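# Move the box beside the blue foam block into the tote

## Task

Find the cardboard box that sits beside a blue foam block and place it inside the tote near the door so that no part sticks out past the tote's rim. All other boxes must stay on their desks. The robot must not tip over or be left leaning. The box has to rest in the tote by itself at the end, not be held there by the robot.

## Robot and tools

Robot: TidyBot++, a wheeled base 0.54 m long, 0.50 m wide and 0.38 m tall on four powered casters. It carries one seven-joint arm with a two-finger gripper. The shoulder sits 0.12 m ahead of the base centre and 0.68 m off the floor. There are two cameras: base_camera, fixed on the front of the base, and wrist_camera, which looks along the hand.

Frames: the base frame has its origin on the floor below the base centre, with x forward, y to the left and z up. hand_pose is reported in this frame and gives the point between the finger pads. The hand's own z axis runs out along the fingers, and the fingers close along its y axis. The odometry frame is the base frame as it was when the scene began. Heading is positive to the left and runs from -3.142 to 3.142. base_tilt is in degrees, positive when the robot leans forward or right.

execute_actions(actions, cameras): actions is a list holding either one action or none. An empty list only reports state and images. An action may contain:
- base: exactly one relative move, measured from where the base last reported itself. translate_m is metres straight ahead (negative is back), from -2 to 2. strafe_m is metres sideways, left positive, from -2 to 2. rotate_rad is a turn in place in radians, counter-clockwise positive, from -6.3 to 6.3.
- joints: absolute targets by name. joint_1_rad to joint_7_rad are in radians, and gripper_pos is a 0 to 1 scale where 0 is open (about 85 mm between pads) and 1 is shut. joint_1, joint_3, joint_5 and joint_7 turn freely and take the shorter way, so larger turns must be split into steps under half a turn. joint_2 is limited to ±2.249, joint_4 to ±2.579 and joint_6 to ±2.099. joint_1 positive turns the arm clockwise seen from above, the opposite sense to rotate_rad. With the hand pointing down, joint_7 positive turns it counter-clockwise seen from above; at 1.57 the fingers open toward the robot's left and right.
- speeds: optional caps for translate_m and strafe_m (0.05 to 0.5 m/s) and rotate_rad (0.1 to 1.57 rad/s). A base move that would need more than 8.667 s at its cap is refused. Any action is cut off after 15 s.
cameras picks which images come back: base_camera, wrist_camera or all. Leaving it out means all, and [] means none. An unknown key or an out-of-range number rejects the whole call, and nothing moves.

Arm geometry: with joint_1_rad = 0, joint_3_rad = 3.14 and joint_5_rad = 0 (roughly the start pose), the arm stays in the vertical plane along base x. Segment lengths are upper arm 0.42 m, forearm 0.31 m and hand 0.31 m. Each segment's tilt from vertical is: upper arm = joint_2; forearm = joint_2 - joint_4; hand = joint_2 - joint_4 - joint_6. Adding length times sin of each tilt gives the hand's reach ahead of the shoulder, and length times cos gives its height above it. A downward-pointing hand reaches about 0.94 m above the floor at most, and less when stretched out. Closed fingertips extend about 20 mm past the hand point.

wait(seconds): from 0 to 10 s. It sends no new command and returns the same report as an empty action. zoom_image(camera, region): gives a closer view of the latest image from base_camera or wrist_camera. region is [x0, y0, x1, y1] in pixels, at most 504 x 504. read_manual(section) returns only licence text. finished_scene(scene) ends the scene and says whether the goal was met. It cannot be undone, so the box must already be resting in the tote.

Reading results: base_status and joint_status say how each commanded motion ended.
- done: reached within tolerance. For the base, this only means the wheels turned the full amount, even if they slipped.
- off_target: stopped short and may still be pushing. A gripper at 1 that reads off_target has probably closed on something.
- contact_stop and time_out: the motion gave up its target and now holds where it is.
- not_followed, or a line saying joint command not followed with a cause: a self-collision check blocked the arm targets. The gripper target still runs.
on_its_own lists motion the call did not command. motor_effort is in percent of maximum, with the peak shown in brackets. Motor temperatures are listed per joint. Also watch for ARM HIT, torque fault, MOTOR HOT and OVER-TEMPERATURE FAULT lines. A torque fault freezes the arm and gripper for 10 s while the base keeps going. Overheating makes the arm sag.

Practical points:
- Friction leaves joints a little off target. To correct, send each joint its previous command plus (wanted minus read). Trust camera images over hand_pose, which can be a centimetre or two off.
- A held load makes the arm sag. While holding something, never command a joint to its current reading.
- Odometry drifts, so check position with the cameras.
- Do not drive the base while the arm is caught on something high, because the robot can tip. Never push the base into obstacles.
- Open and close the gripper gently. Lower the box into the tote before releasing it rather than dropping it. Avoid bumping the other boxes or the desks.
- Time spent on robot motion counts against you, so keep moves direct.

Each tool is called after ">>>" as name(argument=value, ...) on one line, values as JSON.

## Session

>>> execute_actions(actions=[{"joints":{"joint_1_rad":0,"joint_2_rad":-0.3,"joint_3_rad":3.14,"joint_4_rad":-1.6,"joint_5_rad":0,"joint_6_rad":-0.6,"joint_7_rad":1.57,"gripper_pos":0}}], cameras=["wrist_camera"])

>>> execute_actions(actions=[{"base":{"rotate_rad":2.1}}], cameras=["wrist_camera"])

>>> execute_actions(actions=[{"base":{"rotate_rad":2.1}}], cameras=["wrist_camera"])

Scene clock: 2.23 s.
Motor temperatures (°C, as the motors report them): [35 38 32 33 34 41 43]
base_odometry: x=+0.000 y=+0.000 heading=+0.000 (m, m, rad; odometry frame)
base_tilt: forward=+0.2 right=+0.1 (deg)
base_status: not commanded
joint_positions: joint_1_rad=+0.018 joint_2_rad=-0.316 joint_3_rad=+3.157 joint_4_rad=-1.619 joint_5_rad=-0.045 joint_6_rad=-0.631 joint_7_rad=+1.587 gripper_pos=+0.000
joint_status: all done
motor_effort: joint_1_rad=+0(0) joint_2_rad=-10(10) joint_3_rad=+1(1) joint_4_rad=+19(20) joint_5_rad=+0(0) joint_6_rad=+10(9) joint_7_rad=+0(0) (%)
hand_pose: x=+0.5824 y=-0.0073 z=+1.0549 quat_wxyz=(-0.009, +0.823, -0.016, +0.568) (m; base frame)
pictures: wrist_camera
camera_calibration (this result's frames):
wrist_camera: T_world_to_cam=[[0.0435735, -0.99905, -0.000380631, -0.0260162], [-0.322077, -0.0136867, -0.946615, 1.24553], [0.94571, 0.0413699, -0.322367, -0.0699837], [0, 0, 0, 1]] pos_world=[0.468475, -0.00604903, 1.15647]
Images, in order (width x height): wrist_camera 644x476.

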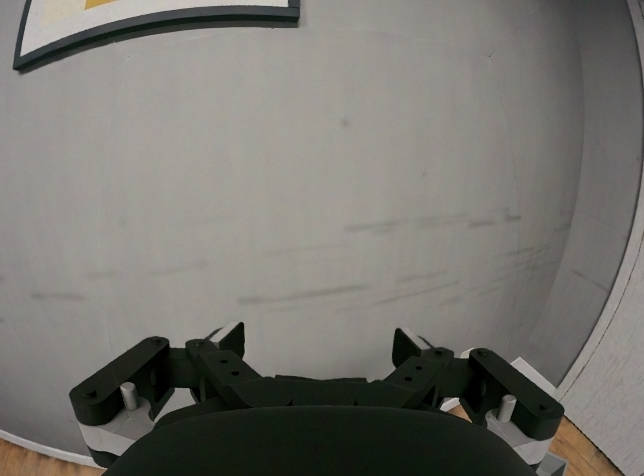

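Scene clock: 4.87 s.
Motor temperatures (°C, as the motors report them): [35 38 32 33 34 41 43]
base_odometry: x=+0.000 y=+0.000 heading=+2.099 (m, m, rad; odometry frame)
base_tilt: forward=+0.2 right=+0.0 (deg)
base_status: done
joint_positions: joint_1_rad=+0.016 joint_2_rad=-0.301 joint_3_rad=+3.147 joint_4_rad=-1.619 joint_5_rad=-0.043 joint_6_rad=-0.631 joint_7_rad=+1.587 gripper_pos=+0.000
joint_status: not commanded
motor_effort: joint_1_rad=+0(1) joint_2_rad=-11(13) joint_3_rad=+1(3) joint_4_rad=+19(19) joint_5_rad=+0(0) joint_6_rad=+9(10) joint_7_rad=-1(0) (%)
hand_pose: x=+0.5879 y=-0.0014 z=+1.0479 quat_wxyz=(-0.010, +0.827, -0.010, +0.562) (m; base frame)
pictures: wrist_camera
camera_calibration (this result's frames):
wrist_camera: T_world_to_cam=[[0.0543495, -0.998514, 0.00406321, -0.0313412], [-0.336093, -0.0221252, -0.941569, 1.24366], [0.940259, 0.0498081, -0.336796, -0.0593292], [0, 0, 0, 1]] pos_world=[0.475474, -0.000823387, 1.15114]
Images, in order (width x height): wrist_camera 644x476.

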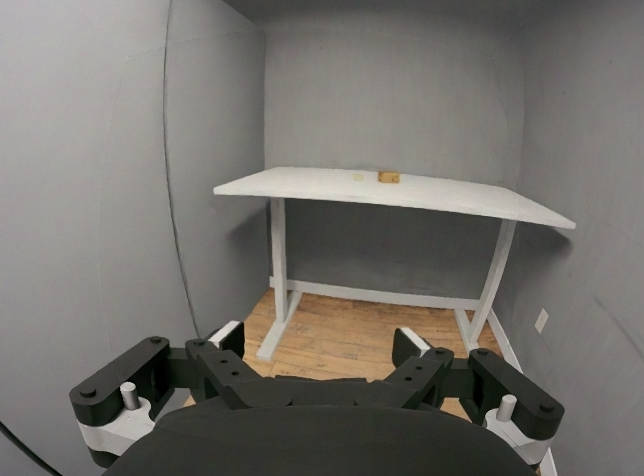

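Scene clock: 7.50 s.
Motor temperatures (°C, as the motors report them): [35 38 32 33 34 41 43]
base_odometry: x=+0.000 y=+0.000 heading=-2.085 (m, m, rad; odometry frame)
base_tilt: forward=+0.2 right=+0.1 (deg)
base_status: done
joint_positions: joint_1_rad=+0.015 joint_2_rad=-0.301 joint_3_rad=+3.144 joint_4_rad=-1.619 joint_5_rad=-0.042 joint_6_rad=-0.631 joint_7_rad=+1.587 gripper_pos=+0.000
joint_status: not commanded
motor_effort: joint_1_rad=+0(2) joint_2_rad=-11(13) joint_3_rad=+1(2) joint_4_rad=+19(19) joint_5_rad=+1(1) joint_6_rad=+10(9) joint_7_rad=+0(0) (%)
hand_pose: x=+0.5880 y=+0.0006 z=+1.0477 quat_wxyz=(-0.011, +0.827, -0.008, +0.562) (m; base frame)
pictures: wrist_camera
camera_calibration (this result's frames):
wrist_camera: T_world_to_cam=[[0.05812, -0.998293, 0.00570794, -0.0332762], [-0.336384, -0.0249667, -0.941394, 1.24354], [0.93993, 0.0527938, -0.337261, -0.0589207], [0, 0, 0, 1]] pos_world=[0.475624, 0.000938455, 1.15098]
Images, in order (width x height): wrist_camera 644x476.

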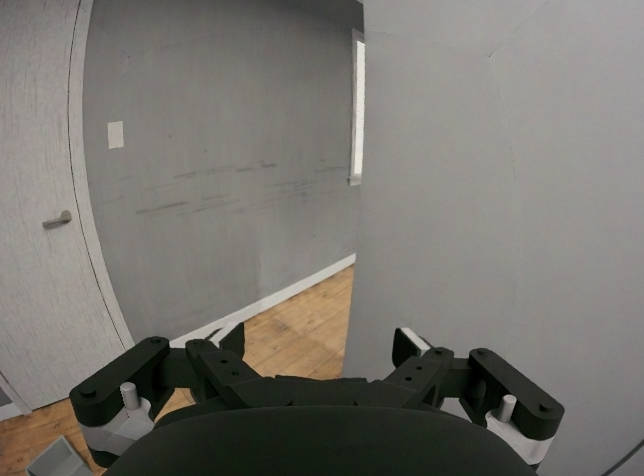

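>>> execute_actions(actions=[{"base":{"rotate_rad":0.85}}], cameras=["wrist_camera"])

>>> execute_actions(actions=[{"base":{"translate_m":0.8}}], cameras=["wrist_camera"])

>>> execute_actions(actions=[{"base":{"rotate_rad":-1.57}}], cameras=["wrist_camera"])

Scene clock: 9.50 s.
Motor temperatures (°C, as the motors report them): [35 38 32 33 34 41 43]
base_odometry: x=+0.000 y=+0.000 heading=-1.236 (m, m, rad; odometry frame)
base_tilt: forward=+0.2 right=+0.1 (deg)
base_status: done
joint_positions: joint_1_rad=+0.012 joint_2_rad=-0.301 joint_3_rad=+3.139 joint_4_rad=-1.619 joint_5_rad=-0.041 joint_6_rad=-0.631 joint_7_rad=+1.587 gripper_pos=+0.000
joint_status: not commanded
motor_effort: joint_1_rad=+0(2) joint_2_rad=-10(12) joint_3_rad=+1(2) joint_4_rad=+19(19) joint_5_rad=+0(1) joint_6_rad=+9(10) joint_7_rad=+0(0) (%)
hand_pose: x=+0.5879 y=+0.0047 z=+1.0477 quat_wxyz=(-0.012, +0.827, -0.004, +0.562) (m; base frame)
pictures: wrist_camera
camera_calibration (this result's frames):
wrist_camera: T_world_to_cam=[[0.0657008, -0.997811, 0.00751919, -0.0355796], [-0.336201, -0.0292308, -0.941336, 1.24344], [0.939496, 0.0593185, -0.337386, -0.0587271], [0, 0, 0, 1]] pos_world=[0.475559, 0.00432872, 1.15095]
Images, in order (width x height): wrist_camera 644x476.

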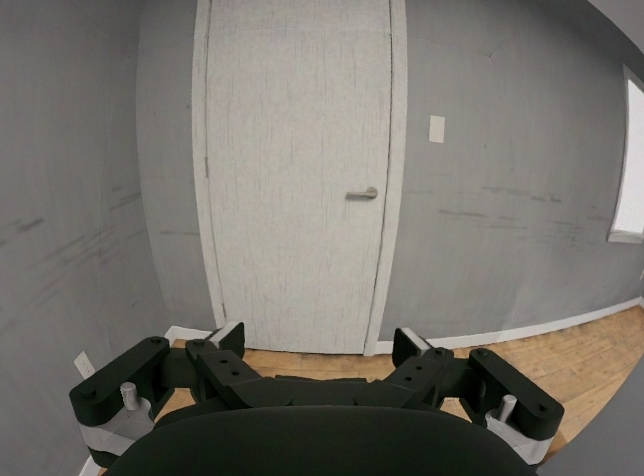

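Scene clock: 12.47 s.
Motor temperatures (°C, as the motors report them): [35 38 32 33 34 41 43]
base_odometry: x=+0.264 y=-0.755 heading=-1.235 (m, m, rad; odometry frame)
base_tilt: forward=+0.2 right=+0.1 (deg)
base_status: done
joint_positions: joint_1_rad=+0.012 joint_2_rad=-0.299 joint_3_rad=+3.139 joint_4_rad=-1.618 joint_5_rad=-0.041 joint_6_rad=-0.628 joint_7_rad=+1.587 gripper_pos=+0.000
joint_status: not commanded
motor_effort: joint_1_rad=+0(1) joint_2_rad=-11(14) joint_3_rad=+1(2) joint_4_rad=+19(20) joint_5_rad=+0(0) joint_6_rad=+10(10) joint_7_rad=+0(0) (%)
hand_pose: x=+0.5890 y=+0.0047 z=+1.0478 quat_wxyz=(-0.012, +0.827, -0.004, +0.562) (m; base frame)
pictures: wrist_camera
camera_calibration (this result's frames):
wrist_camera: T_world_to_cam=[[0.0656002, -0.997817, 0.00756317, -0.0356728], [-0.335292, -0.0291809, -0.941662, 1.24371], [0.939828, 0.0592373, -0.336474, -0.0608359], [0, 0, 0, 1]] pos_world=[0.476521, 0.00430133, 1.15095]
Images, in order (width x height): wrist_camera 644x476.

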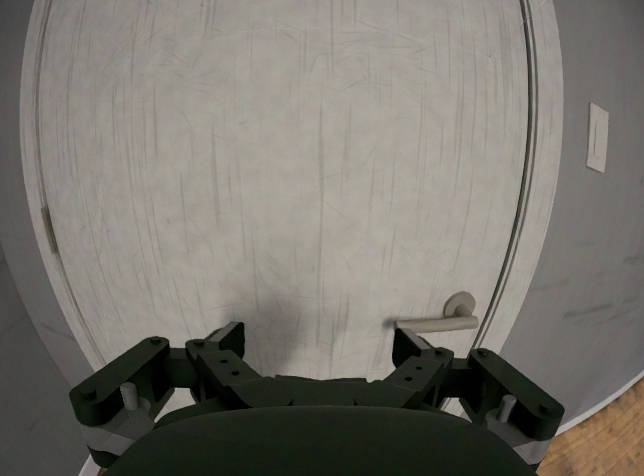

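Scene clock: 14.77 s.
Motor temperatures (°C, as the motors report them): [35 38 32 33 34 41 43]
base_odometry: x=+0.264 y=-0.755 heading=-2.804 (m, m, rad; odometry frame)
base_tilt: forward=+0.2 right=+0.1 (deg)
base_status: done
joint_positions: joint_1_rad=+0.012 joint_2_rad=-0.299 joint_3_rad=+3.143 joint_4_rad=-1.618 joint_5_rad=-0.041 joint_6_rad=-0.628 joint_7_rad=+1.587 gripper_pos=+0.000
joint_status: not commanded
motor_effort: joint_1_rad=+0(1) joint_2_rad=-11(13) joint_3_rad=+1(4) joint_4_rad=+19(20) joint_5_rad=+0(1) joint_6_rad=+9(9) joint_7_rad=+0(0) (%)
hand_pose: x=+0.5891 y=+0.0027 z=+1.0479 quat_wxyz=(-0.011, +0.827, -0.006, +0.562) (m; base frame)
pictures: wrist_camera
camera_calibration (this result's frames):
wrist_camera: T_world_to_cam=[[0.0622835, -0.998037, 0.00654495, -0.0346137], [-0.335242, -0.0270969, -0.941742, 1.24379], [0.940071, 0.0564609, -0.336271, -0.0611054], [0, 0, 0, 1]] pos_world=[0.476568, 0.0026071, 1.15101]
Images, in order (width x height): wrist_camera 644x476.

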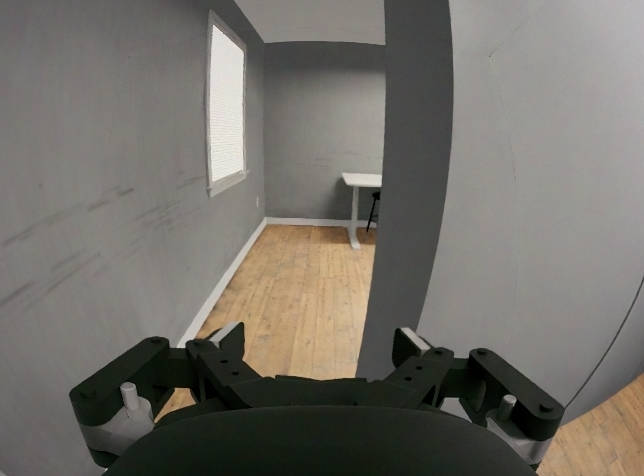

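>>> execute_actions(actions=[{"base":{"strafe_m":0.12}}], cameras=[])

>>> execute_actions(actions=[{"base":{"translate_m":1.9}}], cameras=["wrist_camera"])

>>> execute_actions(actions=[{"base":{"rotate_rad":-1.2}}], cameras=["wrist_camera"])

Scene clock: 16.27 s.
Motor temperatures (°C, as the motors report them): [35 38 32 33 34 41 43]
base_odometry: x=+0.304 y=-0.869 heading=-2.805 (m, m, rad; odometry frame)
base_tilt: forward=+0.2 right=+0.0 (deg)
base_status: done
joint_positions: joint_1_rad=+0.012 joint_2_rad=-0.299 joint_3_rad=+3.139 joint_4_rad=-1.618 joint_5_rad=-0.041 joint_6_rad=-0.628 joint_7_rad=+1.587 gripper_pos=+0.000
joint_status: not commanded
motor_effort: joint_1_rad=+0(1) joint_2_rad=-11(12) joint_3_rad=+2(4) joint_4_rad=+19(20) joint_5_rad=+0(1) joint_6_rad=+10(9) joint_7_rad=-1(1) (%)
hand_pose: x=+0.5890 y=+0.0047 z=+1.0478 quat_wxyz=(-0.012, +0.827, -0.004, +0.562) (m; base frame)
pictures: none
No camera images: the call's "cameras" was empty. Leave "cameras" out to get every camera's image.

Scene clock: 21.43 s.
Motor temperatures (°C, as the motors report them): [35 38 32 33 34 41 43]
base_odometry: x=-1.490 y=-1.497 heading=-2.805 (m, m, rad; odometry frame)
base_tilt: forward=+0.2 right=+0.1 (deg)
base_status: done
joint_positions: joint_1_rad=+0.012 joint_2_rad=-0.298 joint_3_rad=+3.139 joint_4_rad=-1.618 joint_5_rad=-0.041 joint_6_rad=-0.627 joint_7_rad=+1.587 gripper_pos=+0.000
joint_status: not commanded
motor_effort: joint_1_rad=+0(1) joint_2_rad=-11(14) joint_3_rad=+1(2) joint_4_rad=+19(21) joint_5_rad=+0(0) joint_6_rad=+9(10) joint_7_rad=+0(0) (%)
hand_pose: x=+0.5895 y=+0.0047 z=+1.0480 quat_wxyz=(-0.012, +0.827, -0.004, +0.563) (m; base frame)
pictures: wrist_camera
camera_calibration (this result's frames):
wrist_camera: T_world_to_cam=[[0.0656929, -0.997807, 0.00806616, -0.0362636], [-0.334552, -0.0296403, -0.941911, 1.2439], [0.940085, 0.0591784, -0.335765, -0.0620886], [0, 0, 0, 1]] pos_world=[0.476901, 0.00435991, 1.15109]
Images, in order (width x height): wrist_camera 644x476.

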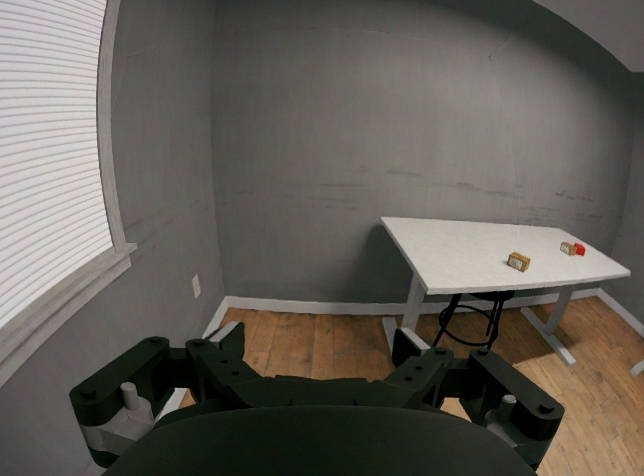

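Scene clock: 23.47 s.
Motor temperatures (°C, as the motors report them): [35 38 32 33 34 41 43]
base_odometry: x=-1.490 y=-1.497 heading=+2.279 (m, m, rad; odometry frame)
base_tilt: forward=+0.2 right=+0.1 (deg)
base_status: done
joint_positions: joint_1_rad=+0.011 joint_2_rad=-0.298 joint_3_rad=+3.143 joint_4_rad=-1.618 joint_5_rad=-0.041 joint_6_rad=-0.627 joint_7_rad=+1.587 gripper_pos=+0.000
joint_status: not commanded
motor_effort: joint_1_rad=+0(2) joint_2_rad=-11(13) joint_3_rad=+1(5) joint_4_rad=+20(20) joint_5_rad=+0(1) joint_6_rad=+10(9) joint_7_rad=+0(0) (%)
hand_pose: x=+0.5895 y=+0.0028 z=+1.0481 quat_wxyz=(-0.011, +0.827, -0.006, +0.563) (m; base frame)
pictures: wrist_camera
camera_calibration (this result's frames):
wrist_camera: T_world_to_cam=[[0.0624672, -0.998022, 0.00703506, -0.0351857], [-0.334573, -0.0275812, -0.941966, 1.24397], [0.940297, 0.0564883, -0.335634, -0.0622672], [0, 0, 0, 1]] pos_world=[0.476947, 0.00271145, 1.15113]
Images, in order (width x height): wrist_camera 644x476.

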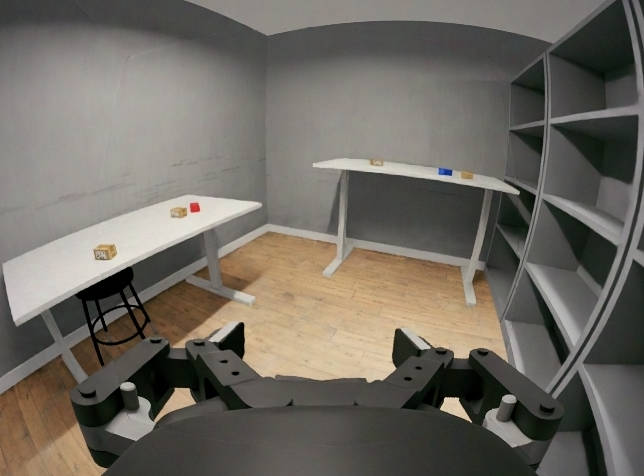

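>>> execute_actions(actions=[{"base":{"rotate_rad":-0.37}}], cameras=[])

>>> execute_actions(actions=[{"base":{"translate_m":1.2},"joints":{"joint_2_rad":-0.1,"joint_4_rad":-1.0,"joint_6_rad":-0.9}}], cameras=["wrist_camera"])

>>> execute_actions(actions=[{"base":{"translate_m":0.3}}], cameras=["wrist_camera"])

Scene clock: 25.00 s.
Motor temperatures (°C, as the motors report them): [35 38 32 33 34 41 43]
base_odometry: x=-1.490 y=-1.497 heading=+1.910 (m, m, rad; odometry frame)
base_tilt: forward=+0.2 right=+0.1 (deg)
base_status: done
joint_positions: joint_1_rad=+0.011 joint_2_rad=-0.298 joint_3_rad=+3.144 joint_4_rad=-1.618 joint_5_rad=-0.041 joint_6_rad=-0.627 joint_7_rad=+1.587 gripper_pos=+0.000
joint_status: not commanded
motor_effort: joint_1_rad=+0(2) joint_2_rad=-11(11) joint_3_rad=+1(3) joint_4_rad=+19(19) joint_5_rad=+0(1) joint_6_rad=+10(10) joint_7_rad=+0(0) (%)
hand_pose: x=+0.5895 y=+0.0023 z=+1.0481 quat_wxyz=(-0.011, +0.827, -0.006, +0.563) (m; base frame)
pictures: none
No camera images: the call's "cameras" was empty. Leave "cameras" out to get every camera's image.

Scene clock: 28.70 s.
Motor temperatures (°C, as the motors report them): [35 38 32 33 34 41 43]
base_odometry: x=-1.888 y=-0.364 heading=+1.909 (m, m, rad; odometry frame)
base_tilt: forward=+0.2 right=+0.1 (deg)
base_status: done
joint_positions: joint_1_rad=+0.011 joint_2_rad=-0.098 joint_3_rad=+3.144 joint_4_rad=-1.022 joint_5_rad=-0.041 joint_6_rad=-0.868 joint_7_rad=+1.587 gripper_pos=+0.000
joint_status: all done
motor_effort: joint_1_rad=+0(0) joint_2_rad=-16(18) joint_3_rad=+0(2) joint_4_rad=+17(20) joint_5_rad=+0(0) joint_6_rad=+10(10) joint_7_rad=+0(0) (%)
hand_pose: x=+0.6322 y=+0.0040 z=+1.2218 quat_wxyz=(-0.011, +0.781, +0.000, +0.625) (m; base frame)
pictures: wrist_camera
camera_calibration (this result's frames):
wrist_camera: T_world_to_cam=[[0.0680184, -0.997405, 0.0236117, -0.061584], [-0.185425, -0.0358922, -0.982003, 1.37662], [0.980302, 0.0624161, -0.187385, -0.250598], [0, 0, 0, 1]] pos_world=[0.505111, 0.00362723, 1.30634]
Images, in order (width x height): wrist_camera 644x476.

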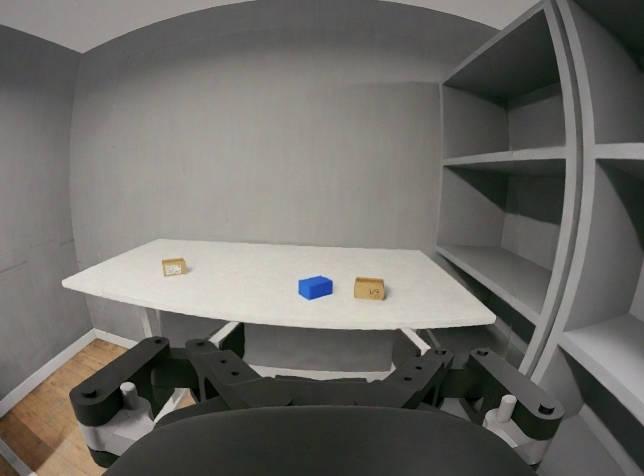

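Scene clock: 30.73 s.
Motor temperatures (°C, as the motors report them): [35 38 32 33 34 41 43]
base_odometry: x=-1.987 y=-0.081 heading=+1.909 (m, m, rad; odometry frame)
base_tilt: forward=+0.2 right=+0.1 (deg)
base_status: done
joint_positions: joint_1_rad=+0.011 joint_2_rad=-0.093 joint_3_rad=+3.144 joint_4_rad=-1.020 joint_5_rad=-0.041 joint_6_rad=-0.870 joint_7_rad=+1.587 gripper_pos=+0.000
joint_status: not commanded
motor_effort: joint_1_rad=+0(1) joint_2_rad=-16(20) joint_3_rad=+1(1) joint_4_rad=+17(18) joint_5_rad=+0(0) joint_6_rad=+10(10) joint_7_rad=+0(0) (%)
hand_pose: x=+0.6346 y=+0.0040 z=+1.2200 quat_wxyz=(-0.011, +0.782, +0.000, +0.623) (m; base frame)
pictures: wrist_camera
camera_calibration (this result's frames):
wrist_camera: T_world_to_cam=[[0.0681748, -0.997401, 0.0233085, -0.0614478], [-0.189713, -0.0358969, -0.981183, 1.37703], [0.97947, 0.06247, -0.191667, -0.247547], [0, 0, 0, 1]] pos_world=[0.507895, 0.00360716, 1.3051]
Images, in order (width x height): wrist_camera 644x476.

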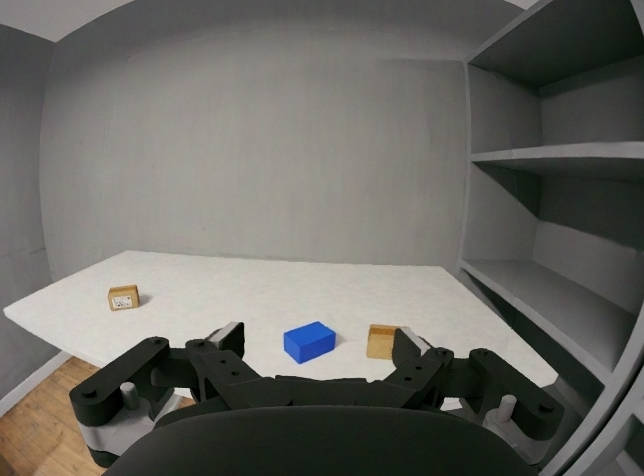

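>>> execute_actions(actions=[{"base":{"strafe_m":-0.14},"joints":{"joint_1_rad":0,"joint_2_rad":0.45,"joint_4_rad":-0.8,"joint_6_rad":-0.8}}], cameras=["wrist_camera"])

Scene clock: 33.00 s.
Motor temperatures (°C, as the motors report them): [35 38 32 33 34 41 43]
base_odometry: x=-1.855 y=-0.034 heading=+1.909 (m, m, rad; odometry frame)
base_tilt: forward=+0.2 right=+0.1 (deg)
base_status: done
joint_positions: joint_1_rad=+0.011 joint_2_rad=+0.453 joint_3_rad=+3.144 joint_4_rad=-0.822 joint_5_rad=-0.040 joint_6_rad=-0.832 joint_7_rad=+1.587 gripper_pos=+0.000
joint_status: all done
motor_effort: joint_1_rad=+0(3) joint_2_rad=-38(43) joint_3_rad=+0(2) joint_4_rad=+19(20) joint_5_rad=+0(1) joint_6_rad=+9(11) joint_7_rad=+0(1) (%)
hand_pose: x=+0.8715 y=+0.0012 z=+0.9925 quat_wxyz=(-0.012, +0.869, -0.003, +0.494) (m; base frame)
pictures: wrist_camera
camera_calibration (this result's frames):
wrist_camera: T_world_to_cam=[[0.0703118, -0.997524, -0.0012726, -0.0526052], [-0.481066, -0.0327909, -0.876071, 1.3482], [0.87386, 0.0622103, -0.48218, -0.142648], [0, 0, 0, 1]] pos_world=[0.776927, 0.000607969, 1.11227]
Images, in order (width x height): wrist_camera 644x476.

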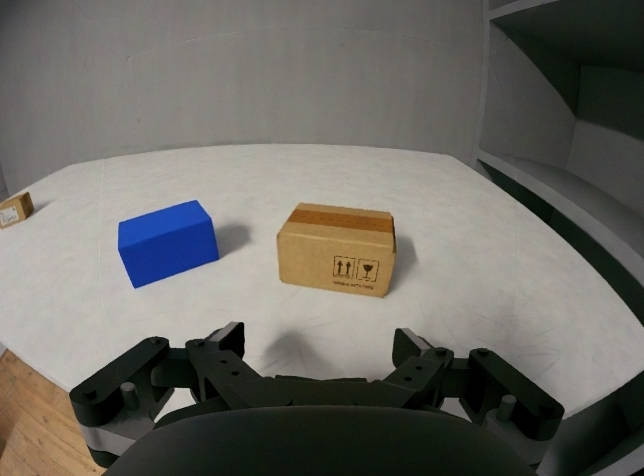

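>>> execute_actions(actions=[{"base":{"strafe_m":-0.045},"joints":{"gripper_pos":1}}], cameras=[])

>>> execute_actions(actions=[{"base":{"translate_m":0.16},"speeds":{"translate_m":0.1}}], cameras=[])

>>> execute_actions(actions=[{"base":{"translate_m":-0.16}}], cameras=["wrist_camera"])

Scene clock: 34.53 s.
Motor temperatures (°C, as the motors report them): [35 38 32 33 34 41 43]
base_odometry: x=-1.812 y=-0.019 heading=+1.909 (m, m, rad; odometry frame)
base_tilt: forward=+0.2 right=+0.1 (deg)
base_status: done
joint_positions: joint_1_rad=+0.009 joint_2_rad=+0.453 joint_3_rad=+3.144 joint_4_rad=-0.822 joint_5_rad=-0.040 joint_6_rad=-0.832 joint_7_rad=+1.587 gripper_pos=+0.999
joint_status: all done
motor_effort: joint_1_rad=+0(5) joint_2_rad=-39(41) joint_3_rad=+0(2) joint_4_rad=+19(20) joint_5_rad=+0(1) joint_6_rad=+9(9) joint_7_rad=+0(0) (%)
hand_pose: x=+0.8715 y=+0.0024 z=+0.9927 quat_wxyz=(-0.012, +0.869, -0.002, +0.494) (m; base frame)
pictures: none
No camera images: the call's "cameras" was empty. Leave "cameras" out to get every camera's image.

Scene clock: 36.70 s.
Motor temperatures (°C, as the motors report them): [35 39 32 33 34 41 43]
base_odometry: x=-1.865 y=+0.132 heading=+1.909 (m, m, rad; odometry frame)
base_tilt: forward=+0.2 right=+0.0 (deg)
base_status: done
joint_positions: joint_1_rad=+0.009 joint_2_rad=+0.452 joint_3_rad=+3.144 joint_4_rad=-0.821 joint_5_rad=-0.040 joint_6_rad=-0.831 joint_7_rad=+1.587 gripper_pos=+0.999
joint_status: not commanded
motor_effort: joint_1_rad=+0(1) joint_2_rad=-39(41) joint_3_rad=+0(0) joint_4_rad=+19(20) joint_5_rad=+1(0) joint_6_rad=+9(10) joint_7_rad=+0(0) (%)
hand_pose: x=+0.8713 y=+0.0024 z=+0.9947 quat_wxyz=(-0.012, +0.868, -0.002, +0.496) (m; base frame)
pictures: none
No camera images: the call's "cameras" was empty. Leave "cameras" out to get every camera's image.

Scene clock: 38.20 s.
Motor temperatures (°C, as the motors report them): [35 39 32 33 34 41 43]
base_odometry: x=-1.812 y=-0.019 heading=+1.909 (m, m, rad; odometry frame)
base_tilt: forward=+0.2 right=+0.1 (deg)
base_status: done
joint_positions: joint_1_rad=+0.008 joint_2_rad=+0.448 joint_3_rad=+3.143 joint_4_rad=-0.820 joint_5_rad=-0.039 joint_6_rad=-0.829 joint_7_rad=+1.587 gripper_pos=+0.999
joint_status: not commanded
motor_effort: joint_1_rad=+0(4) joint_2_rad=-38(43) joint_3_rad=+0(1) joint_4_rad=+19(20) joint_5_rad=+0(1) joint_6_rad=+9(10) joint_7_rad=+0(0) (%)
hand_pose: x=+0.8705 y=+0.0031 z=+0.9984 quat_wxyz=(-0.012, +0.867, -0.001, +0.499) (m; base frame)
pictures: wrist_camera
camera_calibration (this result's frames):
wrist_camera: T_world_to_cam=[[0.0729343, -0.997337, 0.000658854, -0.0547716], [-0.471869, -0.0350894, -0.88097, 1.34991], [0.878647, 0.0639421, -0.473172, -0.152206], [0, 0, 0, 1]] pos_world=[0.774709, 0.00247405, 1.11724]
Images, in order (width x height): wrist_camera 644x476.

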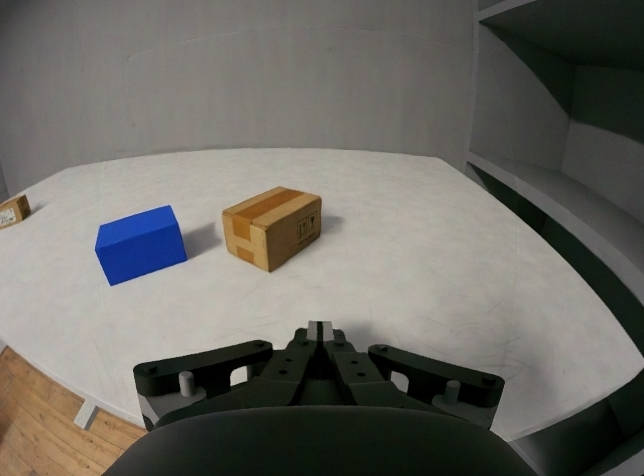

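>>> execute_actions(actions=[{"base":{"strafe_m":0.015}}], cameras=[])

>>> execute_actions(actions=[{"base":{"translate_m":0.23},"speeds":{"translate_m":0.1}}], cameras=[])

>>> execute_actions(actions=[{"base":{"translate_m":-0.2},"joints":{"gripper_pos":0}}], cameras=["wrist_camera"])

Scene clock: 39.17 s.
Motor temperatures (°C, as the motors report them): [35 39 32 33 34 41 43]
base_odometry: x=-1.826 y=-0.024 heading=+1.909 (m, m, rad; odometry frame)
base_tilt: forward=+0.2 right=+0.1 (deg)
base_status: done
joint_positions: joint_1_rad=+0.001 joint_2_rad=+0.448 joint_3_rad=+3.143 joint_4_rad=-0.820 joint_5_rad=-0.039 joint_6_rad=-0.829 joint_7_rad=+1.587 gripper_pos=+0.999
joint_status: not commanded
motor_effort: joint_1_rad=+0(4) joint_2_rad=-38(41) joint_3_rad=+0(2) joint_4_rad=+19(20) joint_5_rad=+0(1) joint_6_rad=+9(9) joint_7_rad=-1(0) (%)
hand_pose: x=+0.8705 y=+0.0084 z=+0.9984 quat_wxyz=(-0.014, +0.867, +0.002, +0.499) (m; base frame)
pictures: none
No camera images: the call's "cameras" was empty. Leave "cameras" out to get every camera's image.

Scene clock: 42.00 s.
Motor temperatures (°C, as the motors report them): [35 39 32 34 34 41 43]
base_odometry: x=-1.902 y=+0.193 heading=+1.909 (m, m, rad; odometry frame)
base_tilt: forward=+0.2 right=+0.1 (deg)
base_status: done
joint_positions: joint_1_rad=+0.001 joint_2_rad=+0.450 joint_3_rad=+3.143 joint_4_rad=-0.819 joint_5_rad=-0.039 joint_6_rad=-0.829 joint_7_rad=+1.587 gripper_pos=+0.999
joint_status: not commanded
motor_effort: joint_1_rad=+0(2) joint_2_rad=-39(41) joint_3_rad=+0(1) joint_4_rad=+19(20) joint_5_rad=+0(1) joint_6_rad=+9(10) joint_7_rad=+0(0) (%)
hand_pose: x=+0.8710 y=+0.0084 z=+0.9978 quat_wxyz=(-0.014, +0.867, +0.002, +0.499) (m; base frame)
pictures: none
No camera images: the call's "cameras" was empty. Leave "cameras" out to get every camera's image.

Scene clock: 43.67 s.
Motor temperatures (°C, as the motors report them): [35 39 32 34 34 41 43]
base_odometry: x=-1.836 y=+0.004 heading=+1.910 (m, m, rad; odometry frame)
base_tilt: forward=+0.2 right=+0.1 (deg)
base_status: done
joint_positions: joint_1_rad=+0.001 joint_2_rad=+0.447 joint_3_rad=+3.143 joint_4_rad=-0.819 joint_5_rad=-0.038 joint_6_rad=-0.828 joint_7_rad=+1.587 gripper_pos=+0.000
joint_status: all done
motor_effort: joint_1_rad=+0(5) joint_2_rad=-38(42) joint_3_rad=+0(2) joint_4_rad=+19(20) joint_5_rad=+0(1) joint_6_rad=+9(9) joint_7_rad=+0(1) (%)
hand_pose: x=+0.8705 y=+0.0084 z=+1.0001 quat_wxyz=(-0.014, +0.866, +0.002, +0.500) (m; base frame)
pictures: wrist_camera
camera_calibration (this result's frames):
wrist_camera: T_world_to_cam=[[0.0800308, -0.996792, 0.00123682, -0.0562673], [-0.468521, -0.0387119, -0.882604, 1.35032], [0.87982, 0.070056, -0.470116, -0.155891], [0, 0, 0, 1]] pos_world=[0.774312, 0.00710778, 1.11858]
Images, in order (width x height): wrist_camera 644x476.

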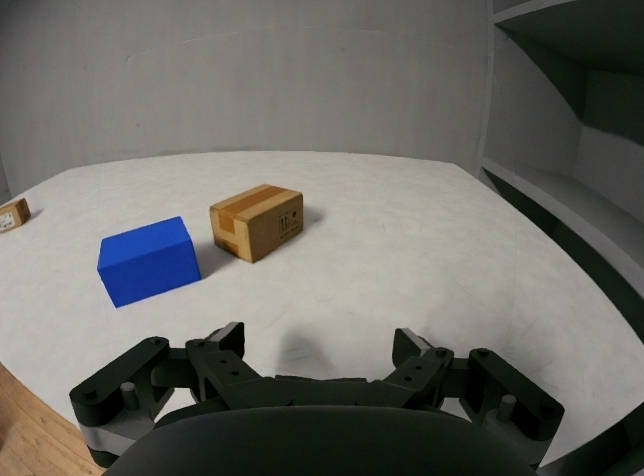

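>>> execute_actions(actions=[{"base":{"translate_m":-0.2}}], cameras=[])

>>> execute_actions(actions=[{"base":{"rotate_rad":-0.55}}], cameras=[])

>>> execute_actions(actions=[{"base":{"strafe_m":0.7}}], cameras=["wrist_camera"])

Scene clock: 46.00 s.
Motor temperatures (°C, as the motors report them): [35 39 32 34 34 41 43]
base_odometry: x=-1.769 y=-0.185 heading=+1.911 (m, m, rad; odometry frame)
base_tilt: forward=+0.2 right=+0.1 (deg)
base_status: done
joint_positions: joint_1_rad=+0.001 joint_2_rad=+0.444 joint_3_rad=+3.143 joint_4_rad=-0.818 joint_5_rad=-0.038 joint_6_rad=-0.827 joint_7_rad=+1.587 gripper_pos=+0.000
joint_status: not commanded
motor_effort: joint_1_rad=+0(3) joint_2_rad=-38(41) joint_3_rad=+0(1) joint_4_rad=+19(20) joint_5_rad=-1(1) joint_6_rad=+9(10) joint_7_rad=+0(0) (%)
hand_pose: x=+0.8697 y=+0.0084 z=+1.0032 quat_wxyz=(-0.014, +0.865, +0.002, +0.502) (m; base frame)
pictures: none
No camera images: the call's "cameras" was empty. Leave "cameras" out to get every camera's image.

Scene clock: 47.50 s.
Motor temperatures (°C, as the motors report them): [35 39 32 34 34 41 43]
base_odometry: x=-1.769 y=-0.185 heading=+1.364 (m, m, rad; odometry frame)
base_tilt: forward=+0.2 right=+0.1 (deg)
base_status: done
joint_positions: joint_1_rad=-0.031 joint_2_rad=+0.439 joint_3_rad=+3.117 joint_4_rad=-0.817 joint_5_rad=-0.047 joint_6_rad=-0.827 joint_7_rad=+1.587 gripper_pos=+0.000
joint_status: not commanded
motor_effort: joint_1_rad=+6(12) joint_2_rad=-35(40) joint_3_rad=+4(16) joint_4_rad=+18(19) joint_5_rad=+2(15) joint_6_rad=+9(10) joint_7_rad=+0(0) (%)
hand_pose: x=+0.8661 y=+0.0485 z=+1.0081 quat_wxyz=(-0.037, +0.863, +0.022, +0.504) (m; base frame)
pictures: none
No camera images: the call's "cameras" was empty. Leave "cameras" out to get every camera's image.

Scene clock: 50.23 s.
Motor temperatures (°C, as the motors report them): [35 39 32 34 34 41 43]
base_odometry: x=-2.454 y=-0.040 heading=+1.363 (m, m, rad; odometry frame)
base_tilt: forward=+0.2 right=+0.1 (deg)
base_status: done
joint_positions: joint_1_rad=-0.002 joint_2_rad=+0.439 joint_3_rad=+3.136 joint_4_rad=-0.817 joint_5_rad=-0.041 joint_6_rad=-0.827 joint_7_rad=+1.587 gripper_pos=+0.000
joint_status: not commanded
motor_effort: joint_1_rad=-1(6) joint_2_rad=-38(39) joint_3_rad=+0(5) joint_4_rad=+19(19) joint_5_rad=+0(3) joint_6_rad=+8(10) joint_7_rad=+0(0) (%)
hand_pose: x=+0.8680 y=+0.0151 z=+1.0072 quat_wxyz=(-0.019, +0.863, +0.005, +0.505) (m; base frame)
pictures: wrist_camera
camera_calibration (this result's frames):
wrist_camera: T_world_to_cam=[[0.0901984, -0.995917, -0.00373913, -0.0531995], [-0.459215, -0.0382582, -0.887501, 1.35248], [0.883734, 0.0817682, -0.460791, -0.163779], [0, 0, 0, 1]] pos_world=[0.770618, 0.0121534, 1.12466]
Images, in order (width x height): wrist_camera 644x476.

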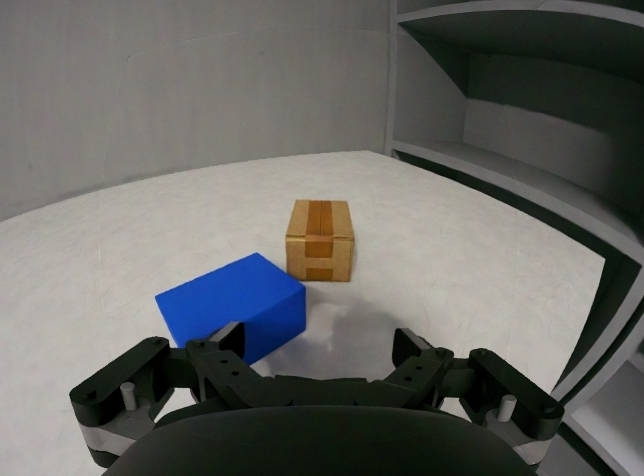

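>>> execute_actions(actions=[{"joints":{"joint_2_rad":0.33}}], cameras=[])

>>> execute_actions(actions=[{"base":{"translate_m":0.17}}], cameras=[])

>>> execute_actions(actions=[{"joints":{"joint_2_rad":0.46}}], cameras=["wrist_camera"])

Scene clock: 51.97 s.
Motor temperatures (°C, as the motors report them): [35 39 32 34 34 41 43]
base_odometry: x=-2.454 y=-0.040 heading=+1.363 (m, m, rad; odometry frame)
base_tilt: forward=+0.2 right=+0.1 (deg)
base_status: not commanded
joint_positions: joint_1_rad=-0.002 joint_2_rad=+0.325 joint_3_rad=+3.136 joint_4_rad=-0.812 joint_5_rad=-0.041 joint_6_rad=-0.827 joint_7_rad=+1.587 gripper_pos=+0.000
joint_status: all done
motor_effort: joint_1_rad=+0(0) joint_2_rad=-34(42) joint_3_rad=+0(0) joint_4_rad=+19(20) joint_5_rad=+0(1) joint_6_rad=+10(10) joint_7_rad=+0(0) (%)
hand_pose: x=+0.8258 y=+0.0151 z=+1.0935 quat_wxyz=(-0.019, +0.832, +0.006, +0.555) (m; base frame)
pictures: none
No camera images: the call's "cameras" was empty. Leave "cameras" out to get every camera's image.

Scene clock: 53.50 s.
Motor temperatures (°C, as the motors report them): [35 39 32 34 34 41 43]
base_odometry: x=-2.419 y=+0.127 heading=+1.363 (m, m, rad; odometry frame)
base_tilt: forward=+0.2 right=+0.1 (deg)
base_status: done
joint_positions: joint_1_rad=-0.002 joint_2_rad=+0.336 joint_3_rad=+3.136 joint_4_rad=-0.812 joint_5_rad=-0.041 joint_6_rad=-0.827 joint_7_rad=+1.587 gripper_pos=+0.000
joint_status: not commanded
motor_effort: joint_1_rad=+0(2) joint_2_rad=-34(37) joint_3_rad=+0(1) joint_4_rad=+18(20) joint_5_rad=+0(1) joint_6_rad=+9(10) joint_7_rad=-1(0) (%)
hand_pose: x=+0.8302 y=+0.0151 z=+1.0861 quat_wxyz=(-0.019, +0.834, +0.006, +0.551) (m; base frame)
pictures: none
No camera images: the call's "cameras" was empty. Leave "cameras" out to get every camera's image.

Scene clock: 54.60 s.
Motor temperatures (°C, as the motors report them): [35 39 32 34 34 41 43]
base_odometry: x=-2.419 y=+0.127 heading=+1.363 (m, m, rad; odometry frame)
base_tilt: forward=+0.2 right=+0.0 (deg)
base_status: not commanded
joint_positions: joint_1_rad=-0.002 joint_2_rad=+0.454 joint_3_rad=+3.136 joint_4_rad=-0.804 joint_5_rad=-0.041 joint_6_rad=-0.813 joint_7_rad=+1.586 gripper_pos=+0.000
joint_status: all done
motor_effort: joint_1_rad=+0(2) joint_2_rad=-39(42) joint_3_rad=+0(2) joint_4_rad=+19(20) joint_5_rad=+0(3) joint_6_rad=+9(10) joint_7_rad=+0(1) (%)
hand_pose: x=+0.8755 y=+0.0150 z=+1.0081 quat_wxyz=(-0.019, +0.860, +0.004, +0.510) (m; base frame)
pictures: wrist_camera
camera_calibration (this result's frames):
wrist_camera: T_world_to_cam=[[0.0892719, -0.996001, -0.00349432, -0.0534321], [-0.447497, -0.0369746, -0.893521, 1.35245], [0.889818, 0.08133, -0.449009, -0.187146], [0, 0, 0, 1]] pos_world=[0.776514, 0.0120084, 1.12423]
Images, in order (width x height): wrist_camera 644x476.

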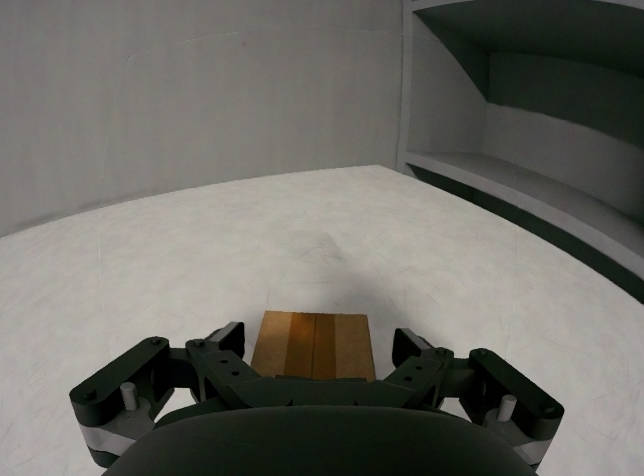

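>>> execute_actions(actions=[{"joints":{"gripper_pos":1}}], cameras=[])

>>> execute_actions(actions=[{"joints":{"joint_2_rad":0.25}}], cameras=["wrist_camera"])

Scene clock: 55.83 s.
Motor temperatures (°C, as the motors report them): [35 39 32 34 34 41 43]
base_odometry: x=-2.419 y=+0.127 heading=+1.363 (m, m, rad; odometry frame)
base_tilt: forward=+0.2 right=+0.1 (deg)
base_status: not commanded
joint_positions: joint_1_rad=-0.002 joint_2_rad=+0.453 joint_3_rad=+3.136 joint_4_rad=-0.803 joint_5_rad=-0.041 joint_6_rad=-0.813 joint_7_rad=+1.586 gripper_pos=+0.351
joint_status: gripper_pos off_target (ended at +0.351, target +1.000)
motor_effort: joint_1_rad=+0(1) joint_2_rad=-38(39) joint_3_rad=+0(0) joint_4_rad=+19(20) joint_5_rad=+0(1) joint_6_rad=+9(9) joint_7_rad=+0(0) (%)
hand_pose: x=+0.8752 y=+0.0150 z=+1.0088 quat_wxyz=(-0.019, +0.860, +0.004, +0.511) (m; base frame)
pictures: none
No camera images: the call's "cameras" was empty. Leave "cameras" out to get every camera's image.

Scene clock: 57.50 s.
Motor temperatures (°C, as the motors report them): [35 39 32 34 34 41 43]
base_odometry: x=-2.419 y=+0.127 heading=+1.363 (m, m, rad; odometry frame)
base_tilt: forward=+0.2 right=+0.1 (deg)
base_status: not commanded
joint_positions: joint_1_rad=-0.002 joint_2_rad=+0.252 joint_3_rad=+3.136 joint_4_rad=-0.803 joint_5_rad=-0.041 joint_6_rad=-0.813 joint_7_rad=+1.586 gripper_pos=+0.351
joint_status: all done
motor_effort: joint_1_rad=+0(0) joint_2_rad=-32(44) joint_3_rad=+0(0) joint_4_rad=+19(22) joint_5_rad=+0(0) joint_6_rad=+11(10) joint_7_rad=+0(0) (%)
hand_pose: x=+0.7949 y=+0.0149 z=+1.1529 quat_wxyz=(-0.018, +0.804, +0.006, +0.594) (m; base frame)
pictures: wrist_camera
camera_calibration (this result's frames):
wrist_camera: T_world_to_cam=[[0.0881945, -0.996003, 0.0141001, -0.0653053], [-0.25946, -0.0366368, -0.965059, 1.37883], [0.961718, 0.0814544, -0.261655, -0.323553], [0, 0, 0, 1]] pos_world=[0.674678, 0.0118265, 1.24691]
Images, in order (width x height): wrist_camera 644x476.

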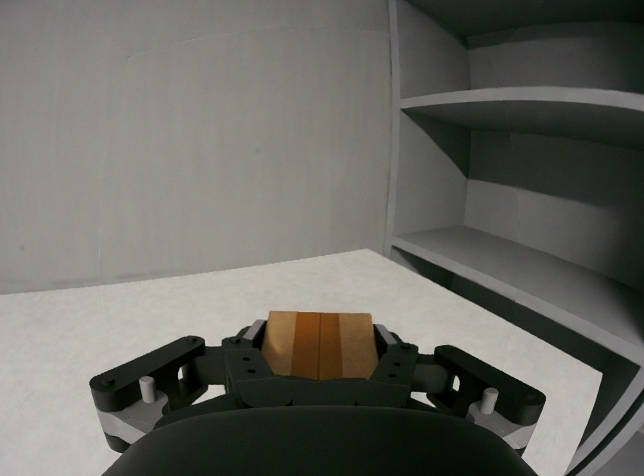

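>>> execute_actions(actions=[{"base":{"translate_m":-0.5}}], cameras=[])

>>> execute_actions(actions=[{"base":{"rotate_rad":0.547},"joints":{"joint_2_rad":-0.3,"joint_4_rad":-2.0,"joint_6_rad":-1.2}}], cameras=[])

>>> execute_actions(actions=[{"base":{"translate_m":-1.41}}], cameras=[])

>>> execute_actions(actions=[{"base":{"strafe_m":-0.62}}], cameras=[])

>>> execute_actions(actions=[{"base":{"rotate_rad":-1.573}}], cameras=["wrist_camera"])

>>> execute_actions(actions=[{"base":{"translate_m":1.6}}], cameras=["wrist_camera"])

Scene clock: 60.43 s.
Motor temperatures (°C, as the motors report them): [35 39 32 34 34 41 43]
base_odometry: x=-2.523 y=-0.363 heading=+1.363 (m, m, rad; odometry frame)
base_tilt: forward=+0.2 right=+0.1 (deg)
base_status: done
joint_positions: joint_1_rad=-0.002 joint_2_rad=+0.250 joint_3_rad=+3.136 joint_4_rad=-0.803 joint_5_rad=-0.041 joint_6_rad=-0.813 joint_7_rad=+1.586 gripper_pos=+0.351
joint_status: not commanded
motor_effort: joint_1_rad=+0(2) joint_2_rad=-33(35) joint_3_rad=+0(1) joint_4_rad=+20(20) joint_5_rad=+0(1) joint_6_rad=+11(11) joint_7_rad=+0(0) (%)
hand_pose: x=+0.7940 y=+0.0147 z=+1.1541 quat_wxyz=(-0.018, +0.804, +0.006, +0.595) (m; base frame)
pictures: none
No camera images: the call's "cameras" was empty. Leave "cameras" out to get every camera's image.

Scene clock: 62.90 s.
Motor temperatures (°C, as the motors report them): [35 39 32 34 34 41 43]
base_odometry: x=-2.523 y=-0.363 heading=+1.909 (m, m, rad; odometry frame)
base_tilt: forward=+0.2 right=+0.1 (deg)
base_status: done
joint_positions: joint_1_rad=-0.010 joint_2_rad=-0.285 joint_3_rad=+3.131 joint_4_rad=-1.984 joint_5_rad=-0.040 joint_6_rad=-1.171 joint_7_rad=+1.586 gripper_pos=+0.351
joint_status: all done
motor_effort: joint_1_rad=+0(4) joint_2_rad=-8(32) joint_3_rad=+1(5) joint_4_rad=+17(20) joint_5_rad=+0(1) joint_6_rad=+3(11) joint_7_rad=+0(0) (%)
hand_pose: x=+0.3957 y=+0.0184 z=+0.7458 quat_wxyz=(-0.018, +0.991, +0.013, +0.136) (m; base frame)
pictures: none
No camera images: the call's "cameras" was empty. Leave "cameras" out to get every camera's image.

Scene clock: 67.00 s.
Motor temperatures (°C, as the motors report them): [35 39 32 34 34 41 43]
base_odometry: x=-2.053 y=-1.692 heading=+1.910 (m, m, rad; odometry frame)
base_tilt: forward=+0.2 right=+0.1 (deg)
base_status: done
joint_positions: joint_1_rad=-0.010 joint_2_rad=-0.293 joint_3_rad=+3.131 joint_4_rad=-1.984 joint_5_rad=-0.040 joint_6_rad=-1.173 joint_7_rad=+1.586 gripper_pos=+0.351
joint_status: not commanded
motor_effort: joint_1_rad=+0(0) joint_2_rad=-9(13) joint_3_rad=+1(1) joint_4_rad=+17(18) joint_5_rad=+0(0) joint_6_rad=+3(4) joint_7_rad=+0(0) (%)
hand_pose: x=+0.3943 y=+0.0184 z=+0.7477 quat_wxyz=(-0.018, +0.990, +0.013, +0.138) (m; base frame)
pictures: none
No camera images: the call's "cameras" was empty. Leave "cameras" out to get every camera's image.

Scene clock: 69.60 s.
Motor temperatures (°C, as the motors report them): [35 39 32 34 34 41 43]
base_odometry: x=-1.468 y=-1.487 heading=+1.909 (m, m, rad; odometry frame)
base_tilt: forward=+0.1 right=+0.1 (deg)
base_status: done
joint_positions: joint_1_rad=-0.010 joint_2_rad=-0.293 joint_3_rad=+3.132 joint_4_rad=-1.985 joint_5_rad=-0.039 joint_6_rad=-1.173 joint_7_rad=+1.586 gripper_pos=+0.351
joint_status: not commanded
motor_effort: joint_1_rad=+0(2) joint_2_rad=-8(8) joint_3_rad=+1(4) joint_4_rad=+17(17) joint_5_rad=+0(1) joint_6_rad=+3(4) joint_7_rad=+0(0) (%)
hand_pose: x=+0.3943 y=+0.0181 z=+0.7476 quat_wxyz=(-0.018, +0.990, +0.013, +0.138) (m; base frame)
pictures: none
No camera images: the call's "cameras" was empty. Leave "cameras" out to get every camera's image.

Scene clock: 71.90 s.
Motor temperatures (°C, as the motors report them): [35 39 32 34 34 41 43]
base_odometry: x=-1.468 y=-1.487 heading=+0.337 (m, m, rad; odometry frame)
base_tilt: forward=+0.2 right=+0.1 (deg)
base_status: done
joint_positions: joint_1_rad=-0.010 joint_2_rad=-0.293 joint_3_rad=+3.135 joint_4_rad=-1.985 joint_5_rad=-0.039 joint_6_rad=-1.173 joint_7_rad=+1.586 gripper_pos=+0.351
joint_status: not commanded
motor_effort: joint_1_rad=+0(1) joint_2_rad=-8(10) joint_3_rad=+1(2) joint_4_rad=+17(17) joint_5_rad=+0(1) joint_6_rad=+3(4) joint_7_rad=-1(0) (%)
hand_pose: x=+0.3943 y=+0.0173 z=+0.7476 quat_wxyz=(-0.018, +0.990, +0.011, +0.138) (m; base frame)
pictures: wrist_camera
camera_calibration (this result's frames):
wrist_camera: T_world_to_cam=[[0.0879486, -0.994331, -0.0597606, 0.0334063], [-0.949269, -0.0654775, -0.307572, 0.664834], [0.301915, 0.0837794, -0.949646, 0.729922], [0, 0, 0, 1]] pos_world=[0.407794, 0.0155962, 0.899648]
Images, in order (width x height): wrist_camera 644x476.

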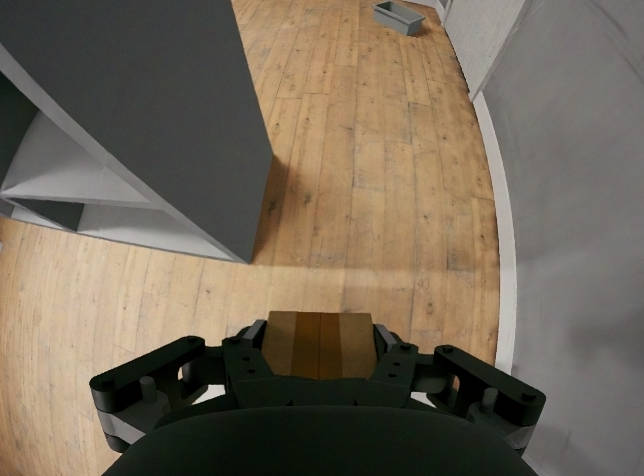

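Scene clock: 76.40 s.
Motor temperatures (°C, as the motors report them): [35 39 32 34 34 41 43]
base_odometry: x=+0.042 y=-0.959 heading=+0.337 (m, m, rad; odometry frame)
base_tilt: forward=+0.2 right=+0.1 (deg)
base_status: done
joint_positions: joint_1_rad=-0.010 joint_2_rad=-0.295 joint_3_rad=+3.135 joint_4_rad=-1.985 joint_5_rad=-0.039 joint_6_rad=-1.174 joint_7_rad=+1.586 gripper_pos=+0.351
joint_status: not commanded
motor_effort: joint_1_rad=+0(0) joint_2_rad=-8(11) joint_3_rad=+1(2) joint_4_rad=+17(17) joint_5_rad=+0(0) joint_6_rad=+3(5) joint_7_rad=+0(0) (%)
hand_pose: x=+0.3938 y=+0.0173 z=+0.7479 quat_wxyz=(-0.018, +0.990, +0.011, +0.138) (m; base frame)
pictures: wrist_camera
camera_calibration (this result's frames):
wrist_camera: T_world_to_cam=[[0.0880113, -0.994328, -0.0597155, 0.033405], [-0.949139, -0.0655163, -0.307965, 0.664647], [0.302305, 0.0837827, -0.949522, 0.730094], [0, 0, 0, 1]] pos_world=[0.407191, 0.0155916, 0.899922]
Images, in order (width x height): wrist_camera 644x476.

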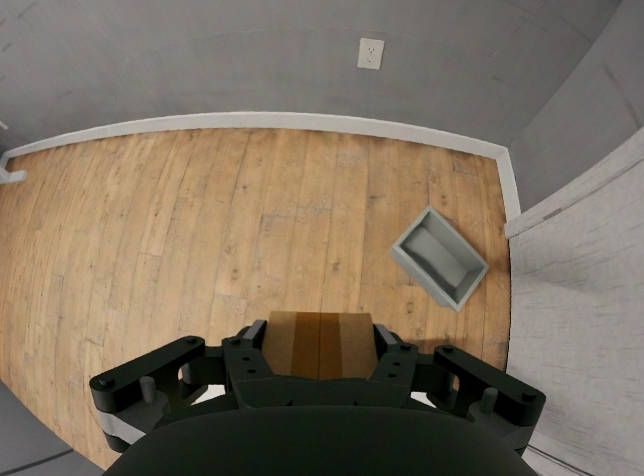

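>>> execute_actions(actions=[{"base":{"strafe_m":-0.12}}], cameras=[])

>>> execute_actions(actions=[{"base":{"translate_m":0.06},"joints":{"joint_1_rad":0.46,"joint_2_rad":1.1,"joint_4_rad":-1.5,"joint_6_rad":-0.54}}])

Scene clock: 79.43 s.
Motor temperatures (°C, as the motors report them): [35 39 32 34 34 41 43]
base_odometry: x=+0.082 y=-1.072 heading=+0.337 (m, m, rad; odometry frame)
base_tilt: forward=+0.2 right=+0.1 (deg)
base_status: done
joint_positions: joint_1_rad=-0.010 joint_2_rad=-0.295 joint_3_rad=+3.137 joint_4_rad=-1.985 joint_5_rad=-0.039 joint_6_rad=-1.174 joint_7_rad=+1.586 gripper_pos=+0.351
joint_status: not commanded
motor_effort: joint_1_rad=+0(1) joint_2_rad=-8(9) joint_3_rad=+1(2) joint_4_rad=+17(17) joint_5_rad=+0(1) joint_6_rad=+3(4) joint_7_rad=+0(0) (%)
hand_pose: x=+0.3938 y=+0.0166 z=+0.7479 quat_wxyz=(-0.018, +0.990, +0.010, +0.138) (m; base frame)
pictures: none
No camera images: the call's "cameras" was empty. Leave "cameras" out to get every camera's image.

Scene clock: 82.10 s.
Motor temperatures (°C, as the motors report them): [35 39 32 34 34 41 43]
base_odometry: x=+0.139 y=-1.052 heading=+0.337 (m, m, rad; odometry frame)
base_tilt: forward=+0.2 right=+0.1 (deg)
base_status: done
joint_positions: joint_1_rad=+0.439 joint_2_rad=+1.101 joint_3_rad=+3.137 joint_4_rad=-1.525 joint_5_rad=-0.039 joint_6_rad=-0.572 joint_7_rad=+1.586 gripper_pos=+0.351
joint_status: all done
motor_effort: joint_1_rad=+0(1) joint_2_rad=-43(45) joint_3_rad=+0(1) joint_4_rad=+7(17) joint_5_rad=+0(0) joint_6_rad=-1(3) joint_7_rad=+0(0) (%)
hand_pose: x=+0.5875 y=-0.2084 z=+0.2881 quat_wxyz=(-0.018, +0.974, -0.225, -0.025) (m; base frame)
pictures: base_camera, wrist_camera
camera_calibration (this result's frames):
wrist_camera: T_world_to_cam=[[-0.394461, -0.916228, -0.0701982, 0.0672897], [-0.918879, 0.393953, 0.0215299, 0.675145], [0.00792847, 0.0729963, -0.997301, 0.438327], [0, 0, 0, 1]] pos_world=[0.643444, -0.236319, 0.427331]
Images, in order (width x height): base_camera 644x364, wrist_camera 644x476.

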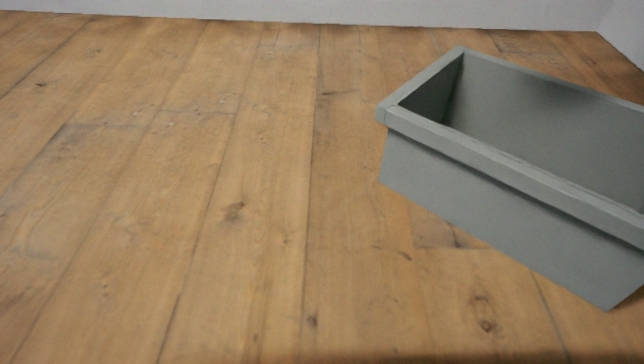

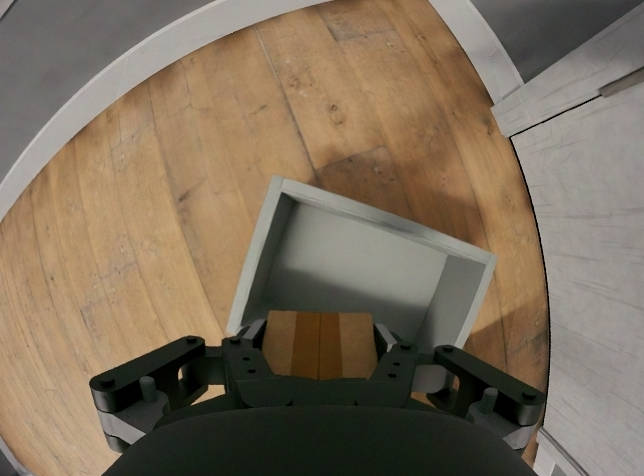

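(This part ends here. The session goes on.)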